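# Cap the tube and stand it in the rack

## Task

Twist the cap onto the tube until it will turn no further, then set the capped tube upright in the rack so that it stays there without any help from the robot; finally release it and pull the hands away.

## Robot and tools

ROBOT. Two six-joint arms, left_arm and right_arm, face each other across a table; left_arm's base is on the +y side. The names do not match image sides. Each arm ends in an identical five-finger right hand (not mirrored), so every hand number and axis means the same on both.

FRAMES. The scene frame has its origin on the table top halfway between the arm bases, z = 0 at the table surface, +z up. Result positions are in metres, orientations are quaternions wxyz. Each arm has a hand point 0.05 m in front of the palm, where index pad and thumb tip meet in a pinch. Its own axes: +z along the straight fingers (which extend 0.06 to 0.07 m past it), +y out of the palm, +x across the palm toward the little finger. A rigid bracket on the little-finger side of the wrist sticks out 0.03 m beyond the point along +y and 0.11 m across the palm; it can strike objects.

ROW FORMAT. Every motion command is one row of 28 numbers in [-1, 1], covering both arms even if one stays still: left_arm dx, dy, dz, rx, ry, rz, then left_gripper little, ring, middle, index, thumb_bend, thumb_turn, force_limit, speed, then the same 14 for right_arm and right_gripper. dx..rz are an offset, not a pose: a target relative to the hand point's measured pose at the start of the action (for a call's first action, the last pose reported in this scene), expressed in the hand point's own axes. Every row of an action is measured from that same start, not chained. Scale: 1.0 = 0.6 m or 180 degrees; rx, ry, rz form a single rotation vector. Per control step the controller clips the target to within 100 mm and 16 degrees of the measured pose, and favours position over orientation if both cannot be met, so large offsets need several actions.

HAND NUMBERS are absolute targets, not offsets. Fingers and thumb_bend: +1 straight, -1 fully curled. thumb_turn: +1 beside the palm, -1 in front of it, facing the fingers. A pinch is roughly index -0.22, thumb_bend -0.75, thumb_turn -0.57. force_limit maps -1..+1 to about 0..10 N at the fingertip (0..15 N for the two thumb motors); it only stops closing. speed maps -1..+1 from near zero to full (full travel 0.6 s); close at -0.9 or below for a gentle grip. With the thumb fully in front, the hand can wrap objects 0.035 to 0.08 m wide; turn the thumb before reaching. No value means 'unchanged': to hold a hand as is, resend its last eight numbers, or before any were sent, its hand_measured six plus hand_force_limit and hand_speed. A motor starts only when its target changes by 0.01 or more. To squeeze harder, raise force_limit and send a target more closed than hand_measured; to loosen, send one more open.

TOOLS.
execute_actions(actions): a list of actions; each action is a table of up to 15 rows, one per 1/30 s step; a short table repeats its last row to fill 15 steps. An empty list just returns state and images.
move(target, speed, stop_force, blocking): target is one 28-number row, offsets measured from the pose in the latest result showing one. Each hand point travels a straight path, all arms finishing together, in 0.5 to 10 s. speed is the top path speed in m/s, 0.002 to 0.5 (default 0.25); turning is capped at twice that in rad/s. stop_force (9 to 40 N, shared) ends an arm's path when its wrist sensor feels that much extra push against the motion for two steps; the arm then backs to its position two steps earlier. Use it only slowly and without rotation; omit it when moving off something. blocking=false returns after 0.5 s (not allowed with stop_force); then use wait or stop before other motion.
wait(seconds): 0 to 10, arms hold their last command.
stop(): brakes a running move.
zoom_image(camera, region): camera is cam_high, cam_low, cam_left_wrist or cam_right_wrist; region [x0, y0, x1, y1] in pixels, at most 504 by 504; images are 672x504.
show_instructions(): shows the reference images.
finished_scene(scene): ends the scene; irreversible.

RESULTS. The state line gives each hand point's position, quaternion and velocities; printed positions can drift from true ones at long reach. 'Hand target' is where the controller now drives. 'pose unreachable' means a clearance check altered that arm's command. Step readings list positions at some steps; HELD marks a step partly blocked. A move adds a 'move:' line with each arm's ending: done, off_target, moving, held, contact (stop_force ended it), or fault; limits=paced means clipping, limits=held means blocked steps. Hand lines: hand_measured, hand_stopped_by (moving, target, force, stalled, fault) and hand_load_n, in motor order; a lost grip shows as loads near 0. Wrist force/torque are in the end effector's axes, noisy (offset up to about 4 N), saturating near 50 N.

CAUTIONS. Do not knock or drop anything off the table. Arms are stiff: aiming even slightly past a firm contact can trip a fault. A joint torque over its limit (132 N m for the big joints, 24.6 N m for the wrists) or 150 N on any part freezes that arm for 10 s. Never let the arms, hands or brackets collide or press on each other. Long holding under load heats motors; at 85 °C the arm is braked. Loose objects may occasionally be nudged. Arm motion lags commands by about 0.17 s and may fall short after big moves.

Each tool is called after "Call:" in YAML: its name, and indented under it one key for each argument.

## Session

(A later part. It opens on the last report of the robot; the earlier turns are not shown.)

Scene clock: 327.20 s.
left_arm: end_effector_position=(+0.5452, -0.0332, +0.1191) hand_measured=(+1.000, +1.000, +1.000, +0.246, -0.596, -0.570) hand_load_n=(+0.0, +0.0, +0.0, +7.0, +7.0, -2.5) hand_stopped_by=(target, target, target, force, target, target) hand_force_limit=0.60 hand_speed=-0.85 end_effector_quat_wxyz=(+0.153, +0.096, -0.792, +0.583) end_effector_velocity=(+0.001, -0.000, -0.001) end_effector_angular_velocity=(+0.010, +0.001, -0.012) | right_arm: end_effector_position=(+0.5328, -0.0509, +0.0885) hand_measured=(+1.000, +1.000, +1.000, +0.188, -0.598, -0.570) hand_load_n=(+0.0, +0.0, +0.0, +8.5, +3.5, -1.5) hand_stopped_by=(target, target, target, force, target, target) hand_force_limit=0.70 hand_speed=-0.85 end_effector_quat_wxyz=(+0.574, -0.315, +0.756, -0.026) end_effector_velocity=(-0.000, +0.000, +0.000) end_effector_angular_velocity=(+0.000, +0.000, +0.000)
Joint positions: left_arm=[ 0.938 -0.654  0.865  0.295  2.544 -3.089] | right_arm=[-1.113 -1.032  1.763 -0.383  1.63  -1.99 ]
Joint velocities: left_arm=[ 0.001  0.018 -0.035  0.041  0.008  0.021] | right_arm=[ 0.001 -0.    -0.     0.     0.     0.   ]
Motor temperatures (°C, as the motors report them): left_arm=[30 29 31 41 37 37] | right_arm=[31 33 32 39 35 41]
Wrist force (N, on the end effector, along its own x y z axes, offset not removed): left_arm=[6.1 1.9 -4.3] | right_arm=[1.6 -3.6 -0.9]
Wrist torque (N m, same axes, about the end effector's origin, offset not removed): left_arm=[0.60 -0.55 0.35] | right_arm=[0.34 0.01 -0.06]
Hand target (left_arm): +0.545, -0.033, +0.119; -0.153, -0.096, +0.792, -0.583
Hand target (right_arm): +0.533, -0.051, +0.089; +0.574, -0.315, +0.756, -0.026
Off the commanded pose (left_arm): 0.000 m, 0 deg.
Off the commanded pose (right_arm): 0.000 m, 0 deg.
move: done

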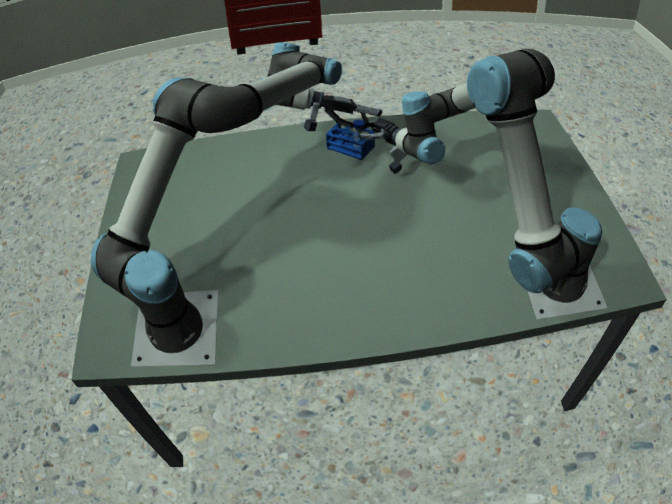

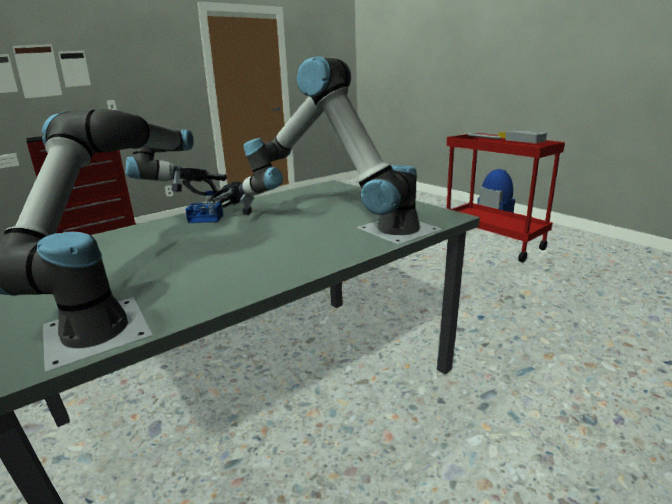

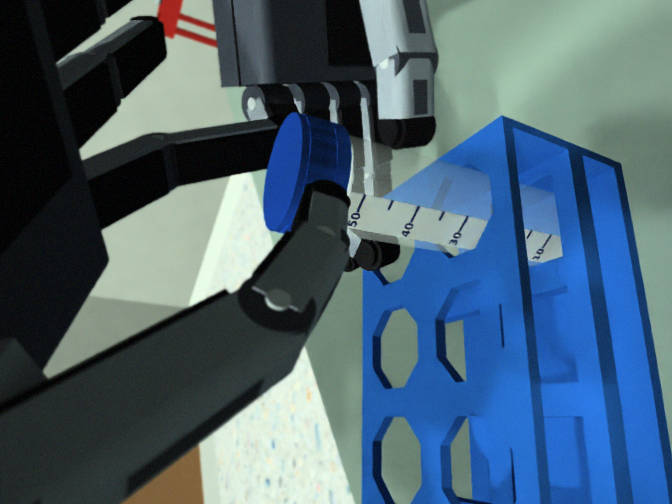

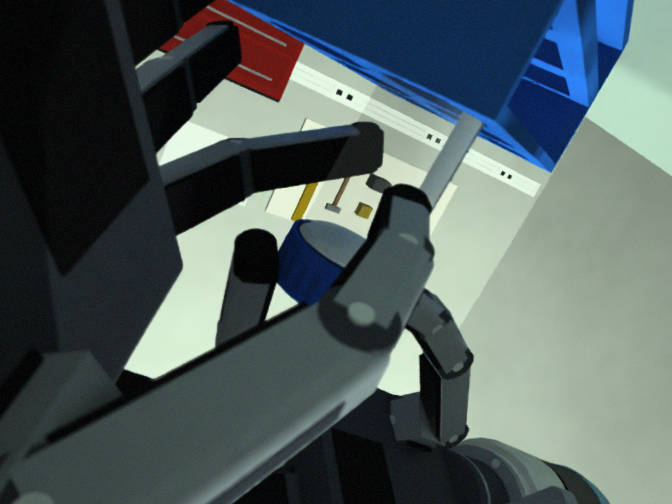

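Call:
move:
  target: [-0.0024,0.0004,-0.0043,0,0,0,1,1,1,0.5,-0.6,-0.57,0.6,1,0,0,0,0,0,0,1,1,1,-0.3,-0.6,-0.57,0.7,-0.85]
  speed: 0.01

Call:
move:
  target: [0.0246,0.0057,0.0138,0.12,-0.296,-0.092,1,1,1,0.5,-0.6,-0.57,0.6,1,0,0,0,0,0,0,1,1,1,-0.3,-0.6,-0.57,0.7,-0.85]
  speed: 0.35

Call:
move:
  target: [0.0007,-0.0016,0.0062,0,0,0,1,1,1,-0.3,-0.6,-0.57,0.6,-0.85,0,0,0,0,0,0,1,1,1,-0.3,-0.6,-0.57,0.7,-0.85]
  speed: 0.02

Call:
move:
  target: [-0.019,-0.0093,0.0077,-0.12,0.296,0.092,1,1,1,-0.3,-0.6,-0.57,0.6,-0.85,0,0,0,0,0,0,1,1,1,-0.3,-0.6,-0.57,0.7,-0.85]
  speed: 0.25

Call:
move:
  target: [-0.0024,0,-0.0033,0,0,0,1,1,1,0.5,-0.6,-0.57,0.6,1,0,0,0,0,0,0,1,1,1,-0.3,-0.6,-0.57,0.7,-0.85]
  speed: 0.01

Call:
move:
  target: [0.0246,0.0057,0.0138,0.12,-0.296,-0.092,1,1,1,0.5,-0.6,-0.57,0.6,1,0,0,0,0,0,0,1,1,1,-0.3,-0.6,-0.57,0.7,-0.85]
  speed: 0.35

Call:
move:
  target: [0.0007,-0.0016,0.0062,0,0,0,1,1,1,-0.3,-0.6,-0.57,0.6,-0.85,0,0,0,0,0,0,1,1,1,-0.3,-0.6,-0.57,0.7,-0.85]
  speed: 0.02

Call:
move:
  target: [-0.019,-0.0093,0.0077,-0.12,0.296,0.092,1,1,1,-0.3,-0.6,-0.57,0.6,-0.85,0,0,0,0,0,0,1,1,1,-0.3,-0.6,-0.57,0.7,-0.85]
  speed: 0.25

Scene clock: 340.37 s.
left_arm: end_effector_position=(+0.5468, -0.0308, +0.1190) hand_measured=(+1.000, +1.000, +1.000, +0.500, -0.600, -0.570) hand_load_n=(+0.0, +0.0, +0.0, +0.0, +0.0, +0.0) hand_stopped_by=(target, target, target, target, target, target) hand_force_limit=0.60 hand_speed=1.00 end_effector_quat_wxyz=(+0.153, +0.096, -0.792, +0.583) end_effector_velocity=(+0.001, +0.001, +0.000) end_effector_angular_velocity=(-0.001, -0.001, +0.001) | right_arm: end_effector_position=(+0.5328, -0.0509, +0.0885) hand_measured=(+1.000, +1.000, +1.000, +0.188, -0.598, -0.570) hand_load_n=(+0.0, +0.0, +0.0, +7.0, +4.0, -0.5) hand_stopped_by=(target, target, target, force, target, target) hand_force_limit=0.70 hand_speed=-0.85 end_effector_quat_wxyz=(+0.574, -0.315, +0.756, -0.026) end_effector_velocity=(-0.000, +0.000, -0.001) end_effector_angular_velocity=(-0.002, +0.002, +0.001)
Joint positions: left_arm=[ 0.943 -0.652  0.862  0.3    2.548 -3.086] | right_arm=[-1.113 -1.032  1.763 -0.383  1.63  -1.99 ]
Joint velocities: left_arm=[ 0.002 -0.     0.    -0.001  0.001  0.001] | right_arm=[ 0.     0.001  0.     0.001 -0.    -0.001]
Motor temperatures (°C, as the motors report them): left_arm=[30 29 31 41 37 37] | right_arm=[31 33 32 39 35 41]
Wrist force (N, on the end effector, along its own x y z axes, offset not removed): left_arm=[2.8 1.3 1.7] | right_arm=[-0.7 2.4 -1.8]
Wrist torque (N m, same axes, about the end effector's origin, offset not removed): left_arm=[0.20 -0.65 0.30] | right_arm=[0.44 0.33 0.00]
Hand target (left_arm): +0.547, -0.031, +0.119; -0.153, -0.096, +0.792, -0.583
Hand target (right_arm): +0.533, -0.051, +0.089; +0.574, -0.315, +0.756, -0.026
Off the commanded pose (left_arm): 0.000 m, 0 deg.
Off the commanded pose (right_arm): 0.000 m, 0 deg.
move: done

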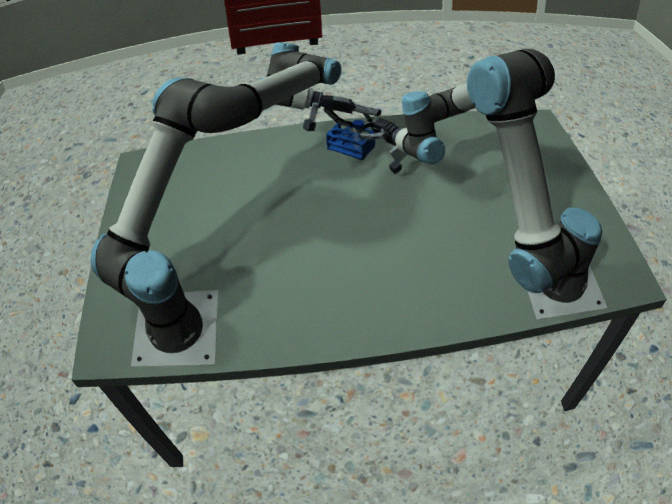

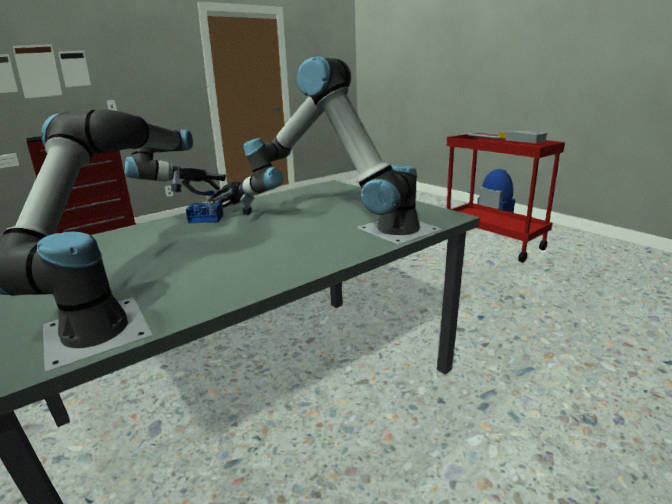

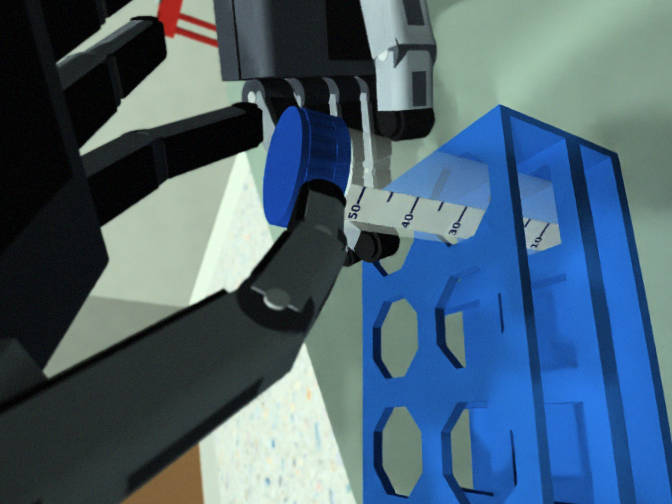

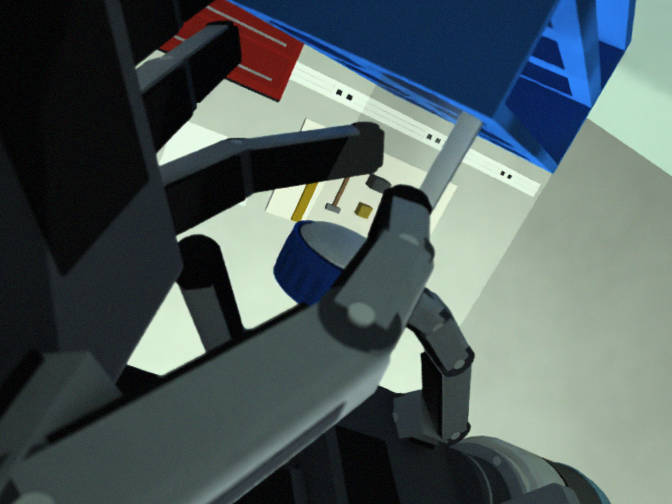

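Scene clock: 342.47 s.
left_arm: end_effector_position=(+0.5307, -0.0369, +0.1189) hand_measured=(+1.000, +1.000, +1.000, +0.500, -0.600, -0.570) hand_load_n=(+0.0, +0.0, +0.0, +0.0, +0.0, +0.0) hand_stopped_by=(target, target, target, target, target, target) hand_force_limit=0.60 hand_speed=1.00 end_effector_quat_wxyz=(-0.156, +0.479, -0.636, +0.584) end_effector_velocity=(+0.000, -0.001, +0.000) end_effector_angular_velocity=(-0.000, -0.000, +0.010) | right_arm: end_effector_position=(+0.5328, -0.0509, +0.0885) hand_measured=(+1.000, +1.000, +1.000, +0.188, -0.598, -0.570) hand_load_n=(+0.0, +0.0, +0.0, +7.0, +4.0, -0.5) hand_stopped_by=(target, target, target, force, target, target) hand_force_limit=0.70 hand_speed=-0.85 end_effector_quat_wxyz=(+0.574, -0.315, +0.756, -0.026) end_effector_velocity=(-0.000, +0.000, -0.000) end_effector_angular_velocity=(-0.000, +0.000, +0.001)
Joint positions: left_arm=[ 0.569 -1.008  1.473 -0.173  1.209 -3.632] | right_arm=[-1.113 -1.032  1.763 -0.383  1.63  -1.99 ]
Joint velocities: left_arm=[-0.005  0.003 -0.005  0.003 -0.014 -0.004] | right_arm=[0.001 0.    0.    0.    0.    0.   ]
Motor temperatures (°C, as the motors report them): left_arm=[30 29 31 41 37 37] | right_arm=[31 33 32 39 35 41]
Wrist force (N, on the end effector, along its own x y z axes, offset not removed): left_arm=[2.4 0.8 1.2] | right_arm=[-0.7 0.4 1.2]
Wrist torque (N m, same axes, about the end effector's origin, offset not removed): left_arm=[0.08 -0.60 0.23] | right_arm=[0.08 0.17 -0.08]
Hand target (left_arm): +0.531, -0.037, +0.119; +0.156, -0.479, +0.636, -0.584
Hand target (right_arm): +0.533, -0.051, +0.089; +0.574, -0.315, +0.756, -0.026
Off the commanded pose (left_arm): 0.000 m, 0 deg.
Off the commanded pose (right_arm): 0.000 m, 0 deg.
move: done

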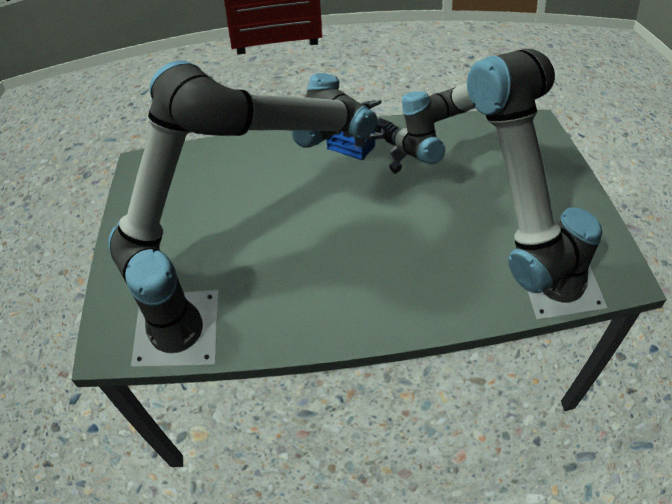

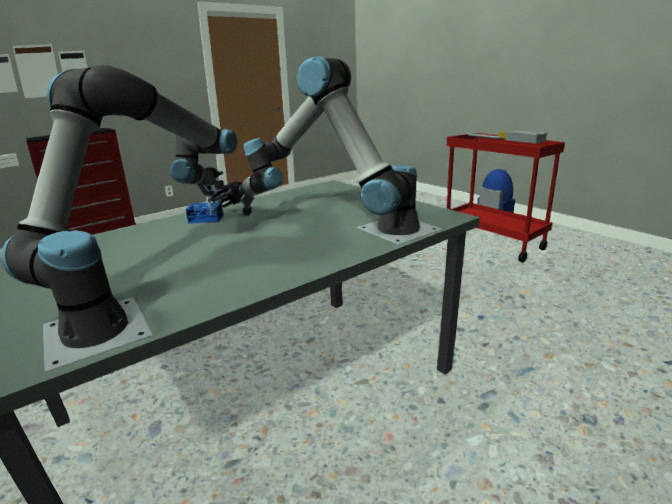

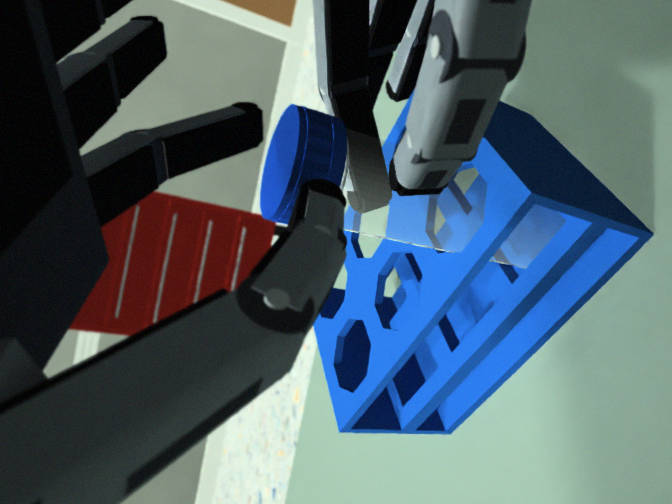

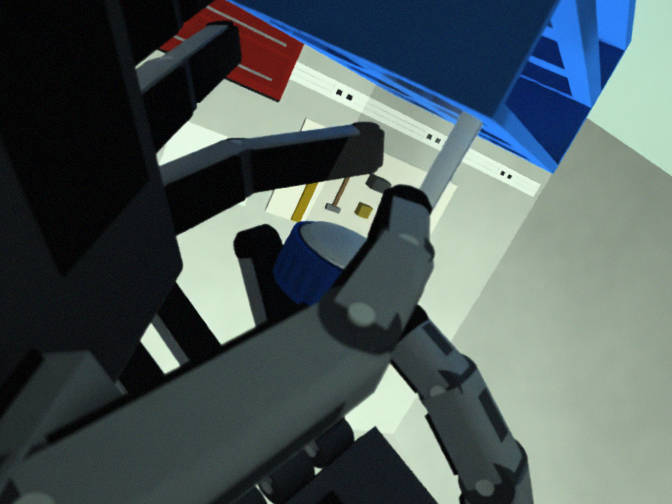

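Scene clock: 343.77 s.
left_arm: end_effector_position=(+0.5338, -0.0393, +0.1189) hand_measured=(+1.000, +1.000, +1.000, +0.246, -0.598, -0.570) hand_load_n=(+0.0, +0.0, +0.0, +9.5, +4.0, -1.0) hand_stopped_by=(target, target, target, force, target, target) hand_force_limit=0.60 hand_speed=-0.85 end_effector_quat_wxyz=(-0.156, +0.479, -0.636, +0.584) end_effector_velocity=(-0.001, -0.001, +0.001) end_effector_angular_velocity=(-0.001, -0.001, -0.002) | right_arm: end_effector_position=(+0.5328, -0.0509, +0.0885) hand_measured=(+1.000, +1.000, +1.000, +0.188, -0.598, -0.570) hand_load_n=(+0.0, +0.0, +0.0, +7.5, +4.0, -1.5) hand_stopped_by=(target, target, target, force, target, target) hand_force_limit=0.70 hand_speed=-0.85 end_effector_quat_wxyz=(+0.574, -0.315, +0.756, -0.026) end_effector_velocity=(-0.000, -0.000, -0.001) end_effector_angular_velocity=(-0.001, +0.002, +0.000)
Joint positions: left_arm=[ 0.571 -1.     1.459 -0.168  1.211 -3.631] | right_arm=[-1.113 -1.032  1.763 -0.383  1.63  -1.99 ]
Joint velocities: left_arm=[-0.002 -0.001  0.    -0.001  0.     0.   ] | right_arm=[ 0.     0.001  0.     0.001  0.    -0.001]
Motor temperatures (°C, as the motors report them): left_arm=[30 29 31 41 37 37] | right_arm=[31 33 32 39 35 41]
Wrist force (N, on the end effector, along its own x y z axes, offset not removed): left_arm=[4.1 -3.3 -1.1] | right_arm=[4.6 1.0 -0.9]
Wrist torque (N m, same axes, about the end effector's origin, offset not removed): left_arm=[0.10 -0.70 0.32] | right_arm=[0.36 0.09 0.00]
Hand target (left_arm): +0.534, -0.039, +0.119; +0.156, -0.479, +0.636, -0.584
Hand target (right_arm): +0.533, -0.051, +0.089; +0.574, -0.315, +0.756, -0.026
Off the commanded pose (left_arm): 0.000 m, 0 deg.
Off the commanded pose (right_arm): 0.000 m, 0 deg.
move: done

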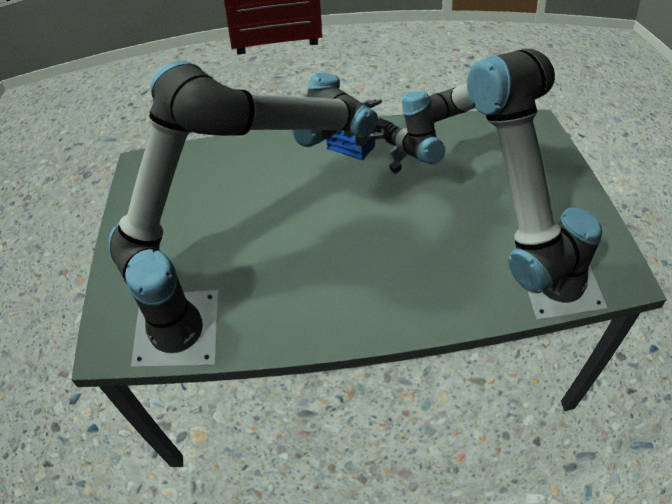

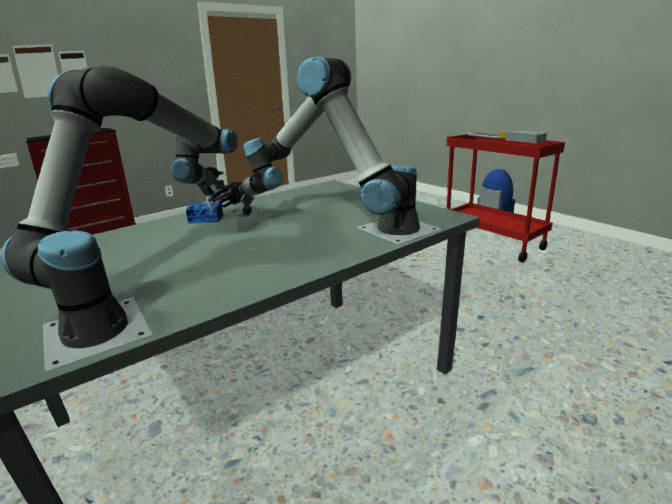

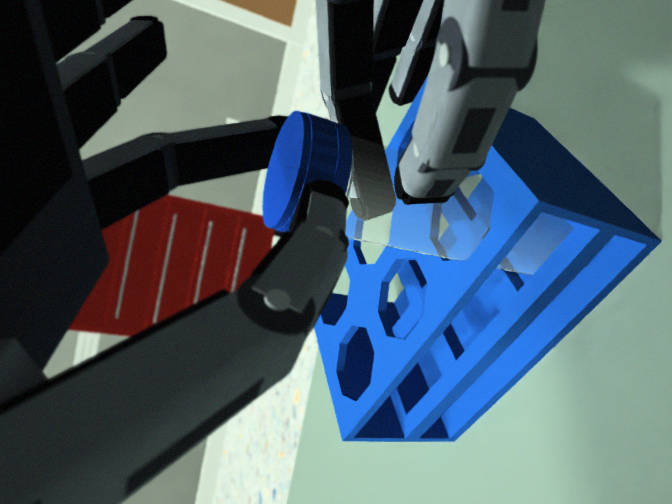

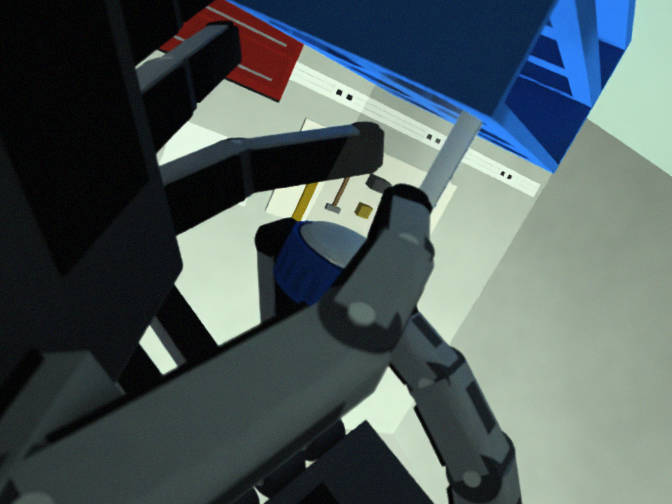

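Scene clock: 346.47 s.
left_arm: end_effector_position=(+0.5452, -0.0326, +0.1186) hand_measured=(+1.000, +1.000, +1.000, +0.246, -0.596, -0.570) hand_load_n=(+0.0, +0.0, +0.0, +7.0, +6.5, -1.5) hand_stopped_by=(target, target, target, force, target, target) hand_force_limit=0.60 hand_speed=-0.85 end_effector_quat_wxyz=(+0.153, +0.096, -0.791, +0.584) end_effector_velocity=(+0.001, +0.000, -0.001) end_effector_angular_velocity=(+0.010, +0.002, -0.011) | right_arm: end_effector_position=(+0.5328, -0.0509, +0.0885) hand_measured=(+1.000, +1.000, +1.000, +0.188, -0.598, -0.570) hand_load_n=(+0.0, +0.0, +0.0, +7.5, +3.0, -2.0) hand_stopped_by=(target, target, target, force, target, target) hand_force_limit=0.70 hand_speed=-0.85 end_effector_quat_wxyz=(+0.574, -0.315, +0.756, -0.026) end_effector_velocity=(+0.000, -0.000, +0.000) end_effector_angular_velocity=(+0.000, -0.001, -0.000)
Joint positions: left_arm=[ 0.939 -0.656  0.869  0.291  2.545 -3.09 ] | right_arm=[-1.113 -1.032  1.763 -0.383  1.63  -1.99 ]
Joint velocities: left_arm=[ 0.002  0.018 -0.035  0.042  0.008  0.021] | right_arm=[-0.     0.    -0.    -0.001 -0.     0.   ]
Motor temperatures (°C, as the motors report them): left_arm=[30 29 31 41 37 37] | right_arm=[31 33 32 39 35 41]
Wrist force (N, on the end effector, along its own x y z axes, offset not removed): left_arm=[4.6 -1.1 -7.2] | right_arm=[1.2 -4.6 -0.7]
Wrist torque (N m, same axes, about the end effector's origin, offset not removed): left_arm=[0.34 -0.67 0.26] | right_arm=[0.08 0.26 -0.23]
Hand target (left_arm): +0.545, -0.033, +0.119; -0.153, -0.096, +0.792, -0.583
Hand target (right_arm): +0.533, -0.051, +0.089; +0.574, -0.315, +0.756, -0.026
Off the commanded pose (left_arm): 0.000 m, 0 deg.
Off the commanded pose (right_arm): 0.000 m, 0 deg.
move: done

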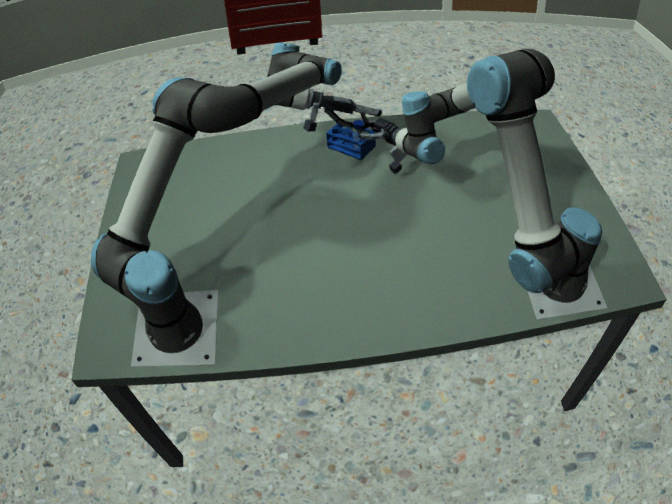

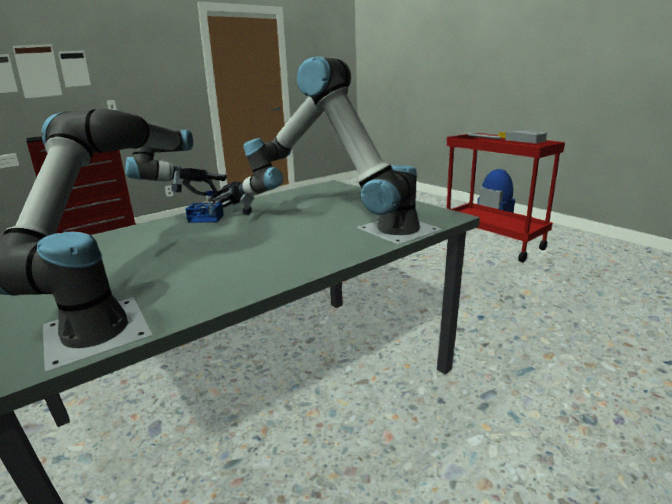

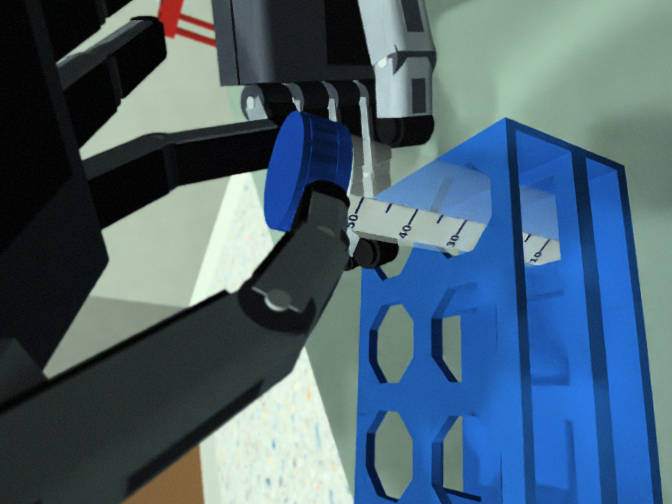

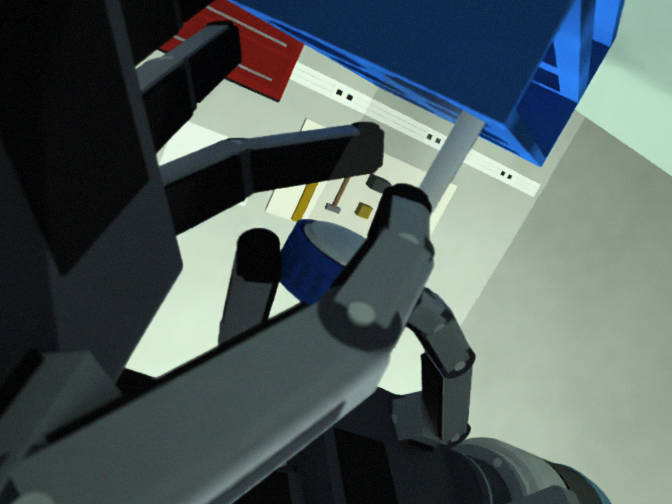

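Scene clock: 347.17 s.
left_arm: end_effector_position=(+0.5467, -0.0308, +0.1187) hand_measured=(+1.000, +1.000, +1.000, +0.500, -0.600, -0.570) hand_load_n=(+0.0, +0.0, +0.0, +0.0, +0.5, +0.0) hand_stopped_by=(target, target, target, target, target, target) hand_force_limit=0.60 hand_speed=1.00 end_effector_quat_wxyz=(+0.153, +0.096, -0.791, +0.584) end_effector_velocity=(+0.000, +0.000, +0.000) end_effector_angular_velocity=(-0.001, -0.000, -0.001) | right_arm: end_effector_position=(+0.5328, -0.0509, +0.0885) hand_measured=(+1.000, +1.000, +1.000, +0.188, -0.598, -0.570) hand_load_n=(+0.0, +0.0, +0.0, +6.5, +4.0, -0.5) hand_stopped_by=(target, target, target, force, target, target) hand_force_limit=0.70 hand_speed=-0.85 end_effector_quat_wxyz=(+0.574, -0.315, +0.756, -0.026) end_effector_velocity=(+0.000, -0.000, +0.000) end_effector_angular_velocity=(+0.000, -0.000, -0.000)
Joint positions: left_arm=[ 0.943 -0.653  0.865  0.295  2.548 -3.087] | right_arm=[-1.113 -1.032  1.763 -0.383  1.63  -1.99 ]
Joint velocities: left_arm=[ 0.001  0.001 -0.002  0.002  0.002  0.002] | right_arm=[-0.001 -0.     0.    -0.    -0.     0.   ]
Motor temperatures (°C, as the motors report them): left_arm=[30 29 31 41 37 37] | right_arm=[31 33 32 39 35 41]
Wrist force (N, on the end effector, along its own x y z axes, offset not removed): left_arm=[1.5 1.9 0.3] | right_arm=[1.9 1.6 1.5]
Wrist torque (N m, same axes, about the end effector's origin, offset not removed): left_arm=[0.25 -0.42 0.18] | right_arm=[0.38 -0.20 0.17]
Hand target (left_arm): +0.547, -0.031, +0.119; -0.153, -0.096, +0.791, -0.584
Hand target (right_arm): +0.533, -0.051, +0.089; +0.574, -0.315, +0.756, -0.026
Off the commanded pose (left_arm): 0.000 m, 0 deg.
Off the commanded pose (right_arm): 0.000 m, 0 deg.
move: done

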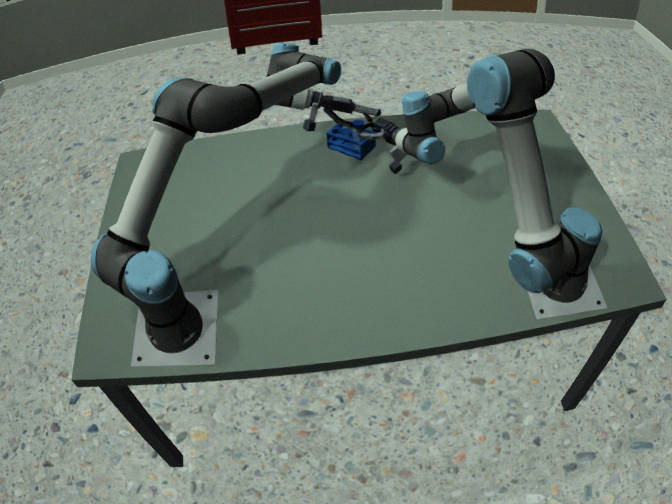

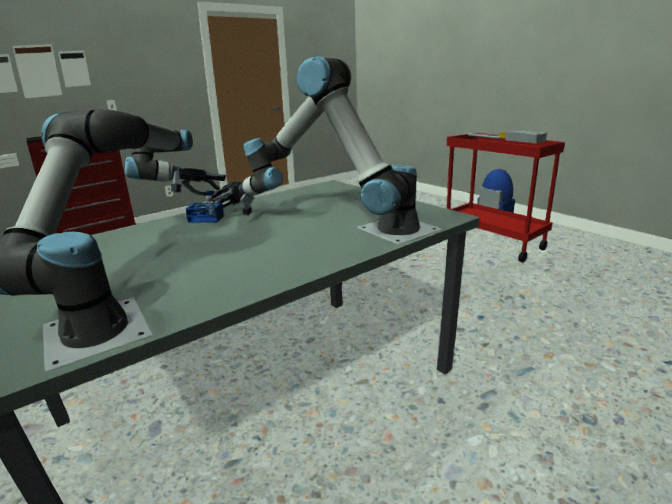

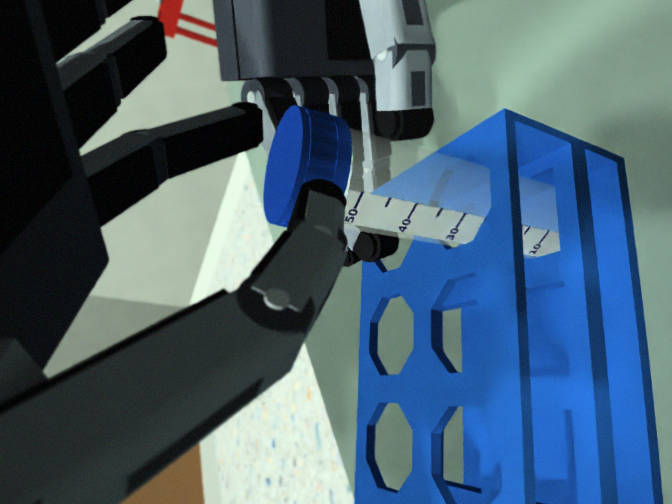

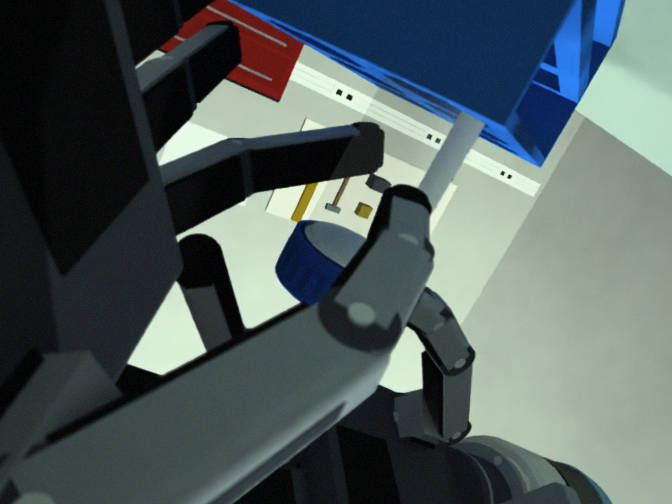

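Scene clock: 349.27 s.
left_arm: end_effector_position=(+0.5307, -0.0369, +0.1185) hand_measured=(+1.000, +1.000, +1.000, +0.500, -0.600, -0.570) hand_load_n=(+0.0, +0.0, +0.0, +0.0, +0.0, +0.0) hand_stopped_by=(target, target, target, target, target, target) hand_force_limit=0.60 hand_speed=1.00 end_effector_quat_wxyz=(-0.156, +0.479, -0.636, +0.585) end_effector_velocity=(-0.001, -0.001, -0.001) end_effector_angular_velocity=(+0.003, +0.002, +0.010) | right_arm: end_effector_position=(+0.5328, -0.0509, +0.0885) hand_measured=(+1.000, +1.000, +1.000, +0.188, -0.598, -0.570) hand_load_n=(+0.0, +0.0, +0.0, +6.5, +3.5, -0.5) hand_stopped_by=(target, target, target, force, target, target) hand_force_limit=0.70 hand_speed=-0.85 end_effector_quat_wxyz=(+0.574, -0.315, +0.756, -0.026) end_effector_velocity=(+0.001, -0.001, +0.000) end_effector_angular_velocity=(-0.000, +0.000, -0.001)
Joint positions: left_arm=[ 0.569 -1.008  1.474 -0.176  1.209 -3.633] | right_arm=[-1.113 -1.032  1.763 -0.383  1.63  -1.99 ]
Joint velocities: left_arm=[-0.005  0.003 -0.005  0.007 -0.014 -0.004] | right_arm=[-0.001 -0.    -0.     0.     0.    -0.   ]
Motor temperatures (°C, as the motors report them): left_arm=[30 29 31 41 37 37] | right_arm=[31 33 32 39 35 41]
Wrist force (N, on the end effector, along its own x y z axes, offset not removed): left_arm=[3.3 -0.3 0.6] | right_arm=[-0.1 1.6 0.0]
Wrist torque (N m, same axes, about the end effector's origin, offset not removed): left_arm=[-0.04 -0.72 0.36] | right_arm=[0.34 0.10 -0.06]
Hand target (left_arm): +0.531, -0.037, +0.119; +0.156, -0.479, +0.636, -0.585
Hand target (right_arm): +0.533, -0.051, +0.089; +0.574, -0.315, +0.756, -0.026
Off the commanded pose (left_arm): 0.000 m, 0 deg.
Off the commanded pose (right_arm): 0.000 m, 0 deg.
move: done

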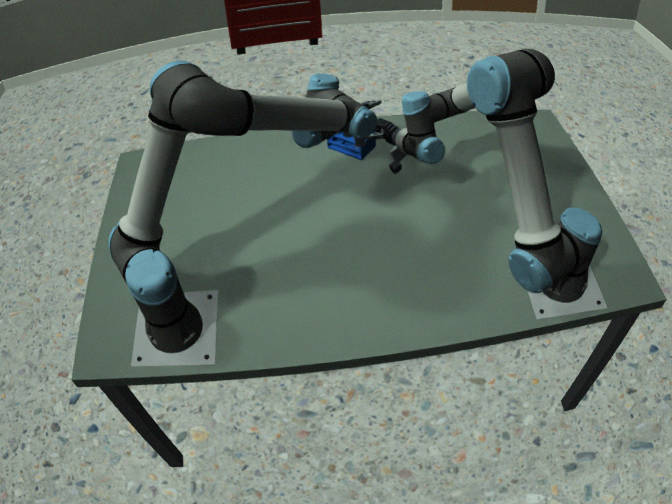

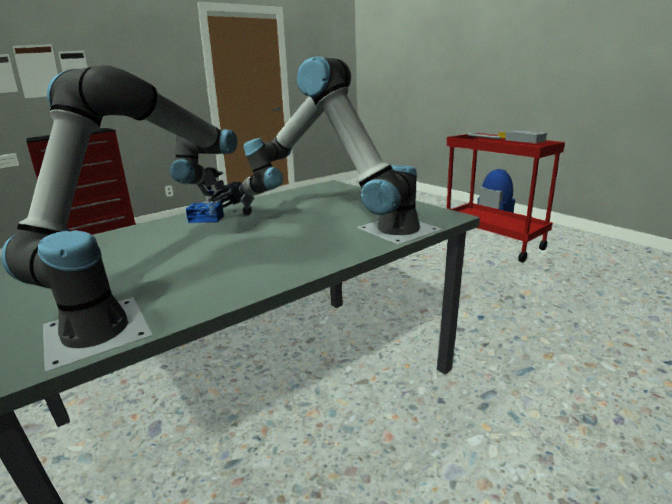

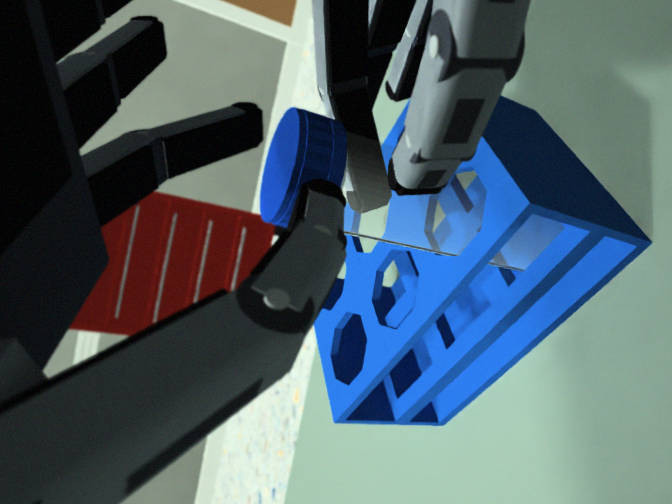

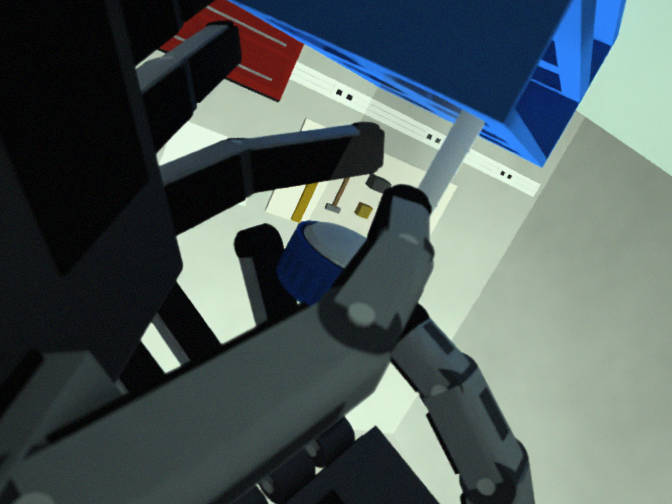

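Scene clock: 350.57 s.
left_arm: end_effector_position=(+0.5337, -0.0393, +0.1186) hand_measured=(+1.000, +1.000, +1.000, +0.246, -0.598, -0.570) hand_load_n=(+0.0, +0.0, +0.0, +9.0, +4.0, -1.5) hand_stopped_by=(target, target, target, force, target, target) hand_force_limit=0.60 hand_speed=-0.85 end_effector_quat_wxyz=(-0.156, +0.479, -0.636, +0.585) end_effector_velocity=(-0.000, -0.000, +0.000) end_effector_angular_velocity=(-0.000, -0.000, -0.001) | right_arm: end_effector_position=(+0.5328, -0.0509, +0.0885) hand_measured=(+1.000, +1.000, +1.000, +0.188, -0.598, -0.570) hand_load_n=(+0.0, +0.0, +0.0, +8.0, +2.0, -1.0) hand_stopped_by=(target, target, target, force, target, target) hand_force_limit=0.70 hand_speed=-0.85 end_effector_quat_wxyz=(+0.574, -0.315, +0.756, -0.026) end_effector_velocity=(+0.000, -0.000, +0.000) end_effector_angular_velocity=(+0.000, -0.001, -0.000)
Joint positions: left_arm=[ 0.571 -1.     1.46  -0.171  1.211 -3.632] | right_arm=[-1.113 -1.032  1.763 -0.383  1.63  -1.99 ]
Joint velocities: left_arm=[-0.001 -0.     0.    -0.001  0.    -0.   ] | right_arm=[-0.001 -0.001 -0.    -0.    -0.    -0.   ]
Motor temperatures (°C, as the motors report them): left_arm=[30 29 31 41 37 37] | right_arm=[31 33 32 39 35 41]
Wrist force (N, on the end effector, along its own x y z axes, offset not removed): left_arm=[4.1 -3.7 -3.3] | right_arm=[5.2 -0.9 4.4]
Wrist torque (N m, same axes, about the end effector's origin, offset not removed): left_arm=[-0.10 -0.60 0.20] | right_arm=[0.06 0.05 0.06]
Hand target (left_arm): +0.534, -0.039, +0.119; +0.156, -0.479, +0.636, -0.585
Hand target (right_arm): +0.533, -0.051, +0.089; +0.574, -0.315, +0.756, -0.026
Off the commanded pose (left_arm): 0.000 m, 0 deg.
Off the commanded pose (right_arm): 0.000 m, 0 deg.
move: done

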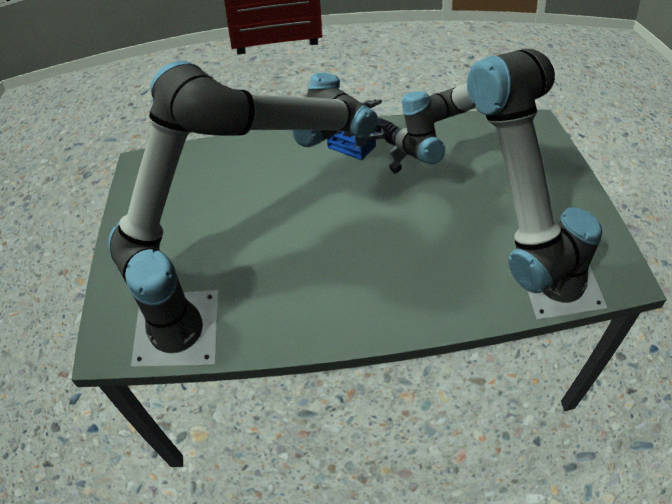

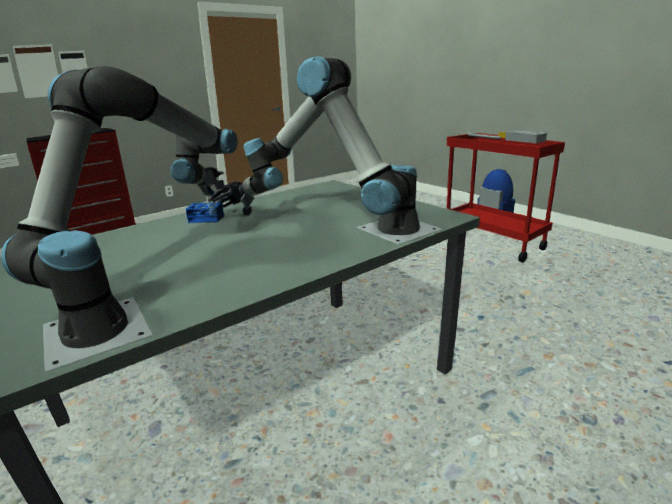

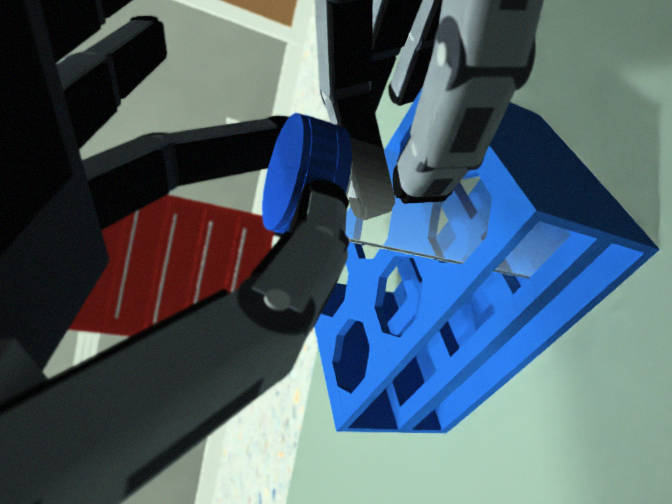

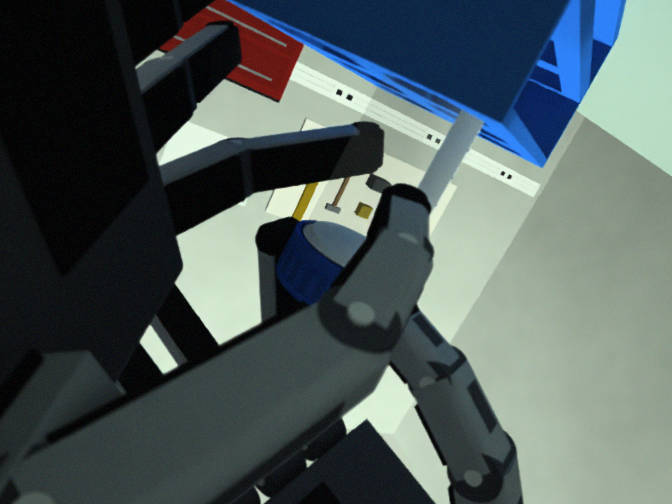

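Scene clock: 353.27 s.
left_arm: end_effector_position=(+0.5452, -0.0325, +0.1183) hand_measured=(+1.000, +1.000, +1.000, +0.246, -0.596, -0.570) hand_load_n=(+0.0, +0.0, +0.0, +7.0, +7.0, -3.5) hand_stopped_by=(target, target, target, force, target, target) hand_force_limit=0.60 hand_speed=-0.85 end_effector_quat_wxyz=(+0.153, +0.096, -0.791, +0.584) end_effector_velocity=(+0.001, +0.000, -0.002) end_effector_angular_velocity=(+0.011, +0.003, -0.011) | right_arm: end_effector_position=(+0.5328, -0.0509, +0.0885) hand_measured=(+1.000, +1.000, +1.000, +0.188, -0.598, -0.570) hand_load_n=(+0.0, +0.0, +0.0, +8.5, +3.0, -2.0) hand_stopped_by=(target, target, target, force, target, target) hand_force_limit=0.70 hand_speed=-0.85 end_effector_quat_wxyz=(+0.574, -0.315, +0.756, -0.026) end_effector_velocity=(-0.000, -0.000, -0.000) end_effector_angular_velocity=(+0.000, +0.001, -0.001)
Joint positions: left_arm=[ 0.939 -0.656  0.872  0.287  2.546 -3.092] | right_arm=[-1.113 -1.032  1.763 -0.383  1.63  -1.99 ]
Joint velocities: left_arm=[ 0.002  0.019 -0.034  0.042  0.008  0.021] | right_arm=[0.    0.    0.    0.    0.001 0.001]
Motor temperatures (°C, as the motors report them): left_arm=[30 29 31 41 37 37] | right_arm=[31 33 32 39 35 41]
Wrist force (N, on the end effector, along its own x y z axes, offset not removed): left_arm=[5.6 -1.4 -5.7] | right_arm=[3.7 -2.2 0.1]
Wrist torque (N m, same axes, about the end effector's origin, offset not removed): left_arm=[0.17 -0.51 0.23] | right_arm=[0.75 -0.07 0.06]
Hand target (left_arm): +0.545, -0.033, +0.118; -0.153, -0.096, +0.791, -0.584
Hand target (right_arm): +0.533, -0.051, +0.089; +0.574, -0.315, +0.756, -0.026
Off the commanded pose (left_arm): 0.000 m, 0 deg.
Off the commanded pose (right_arm): 0.000 m, 0 deg.
move: done

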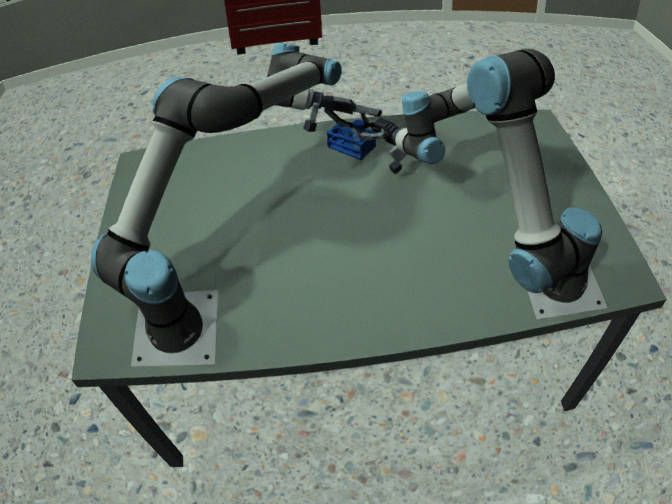

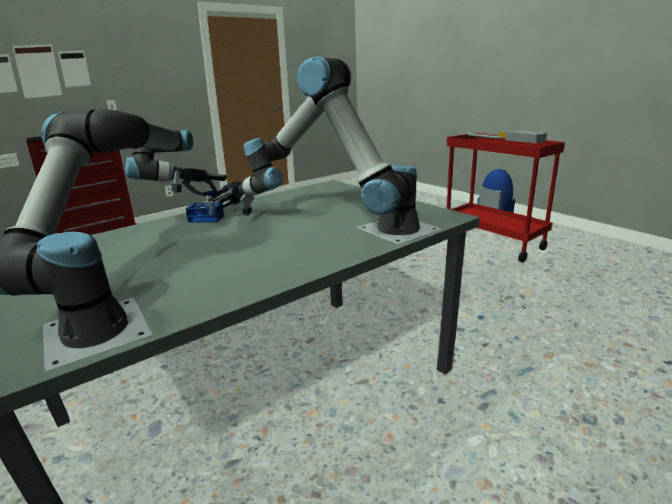

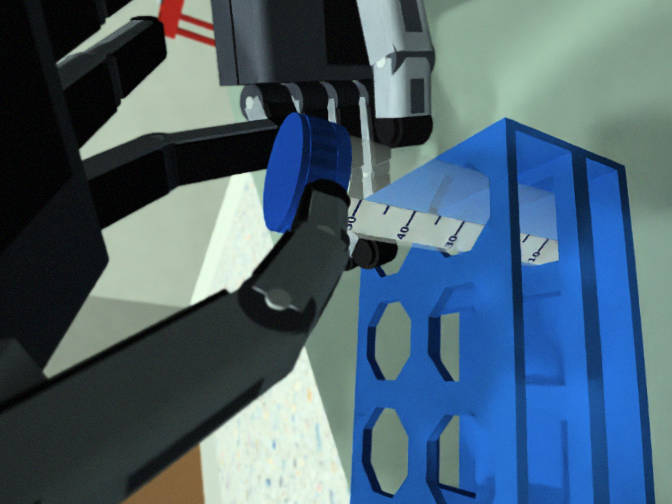

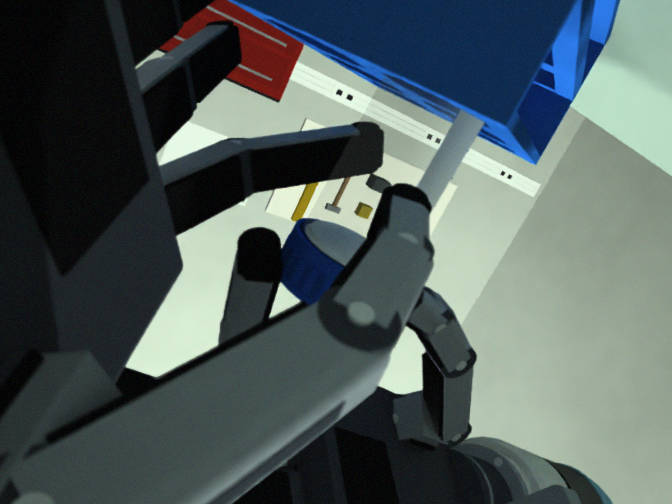

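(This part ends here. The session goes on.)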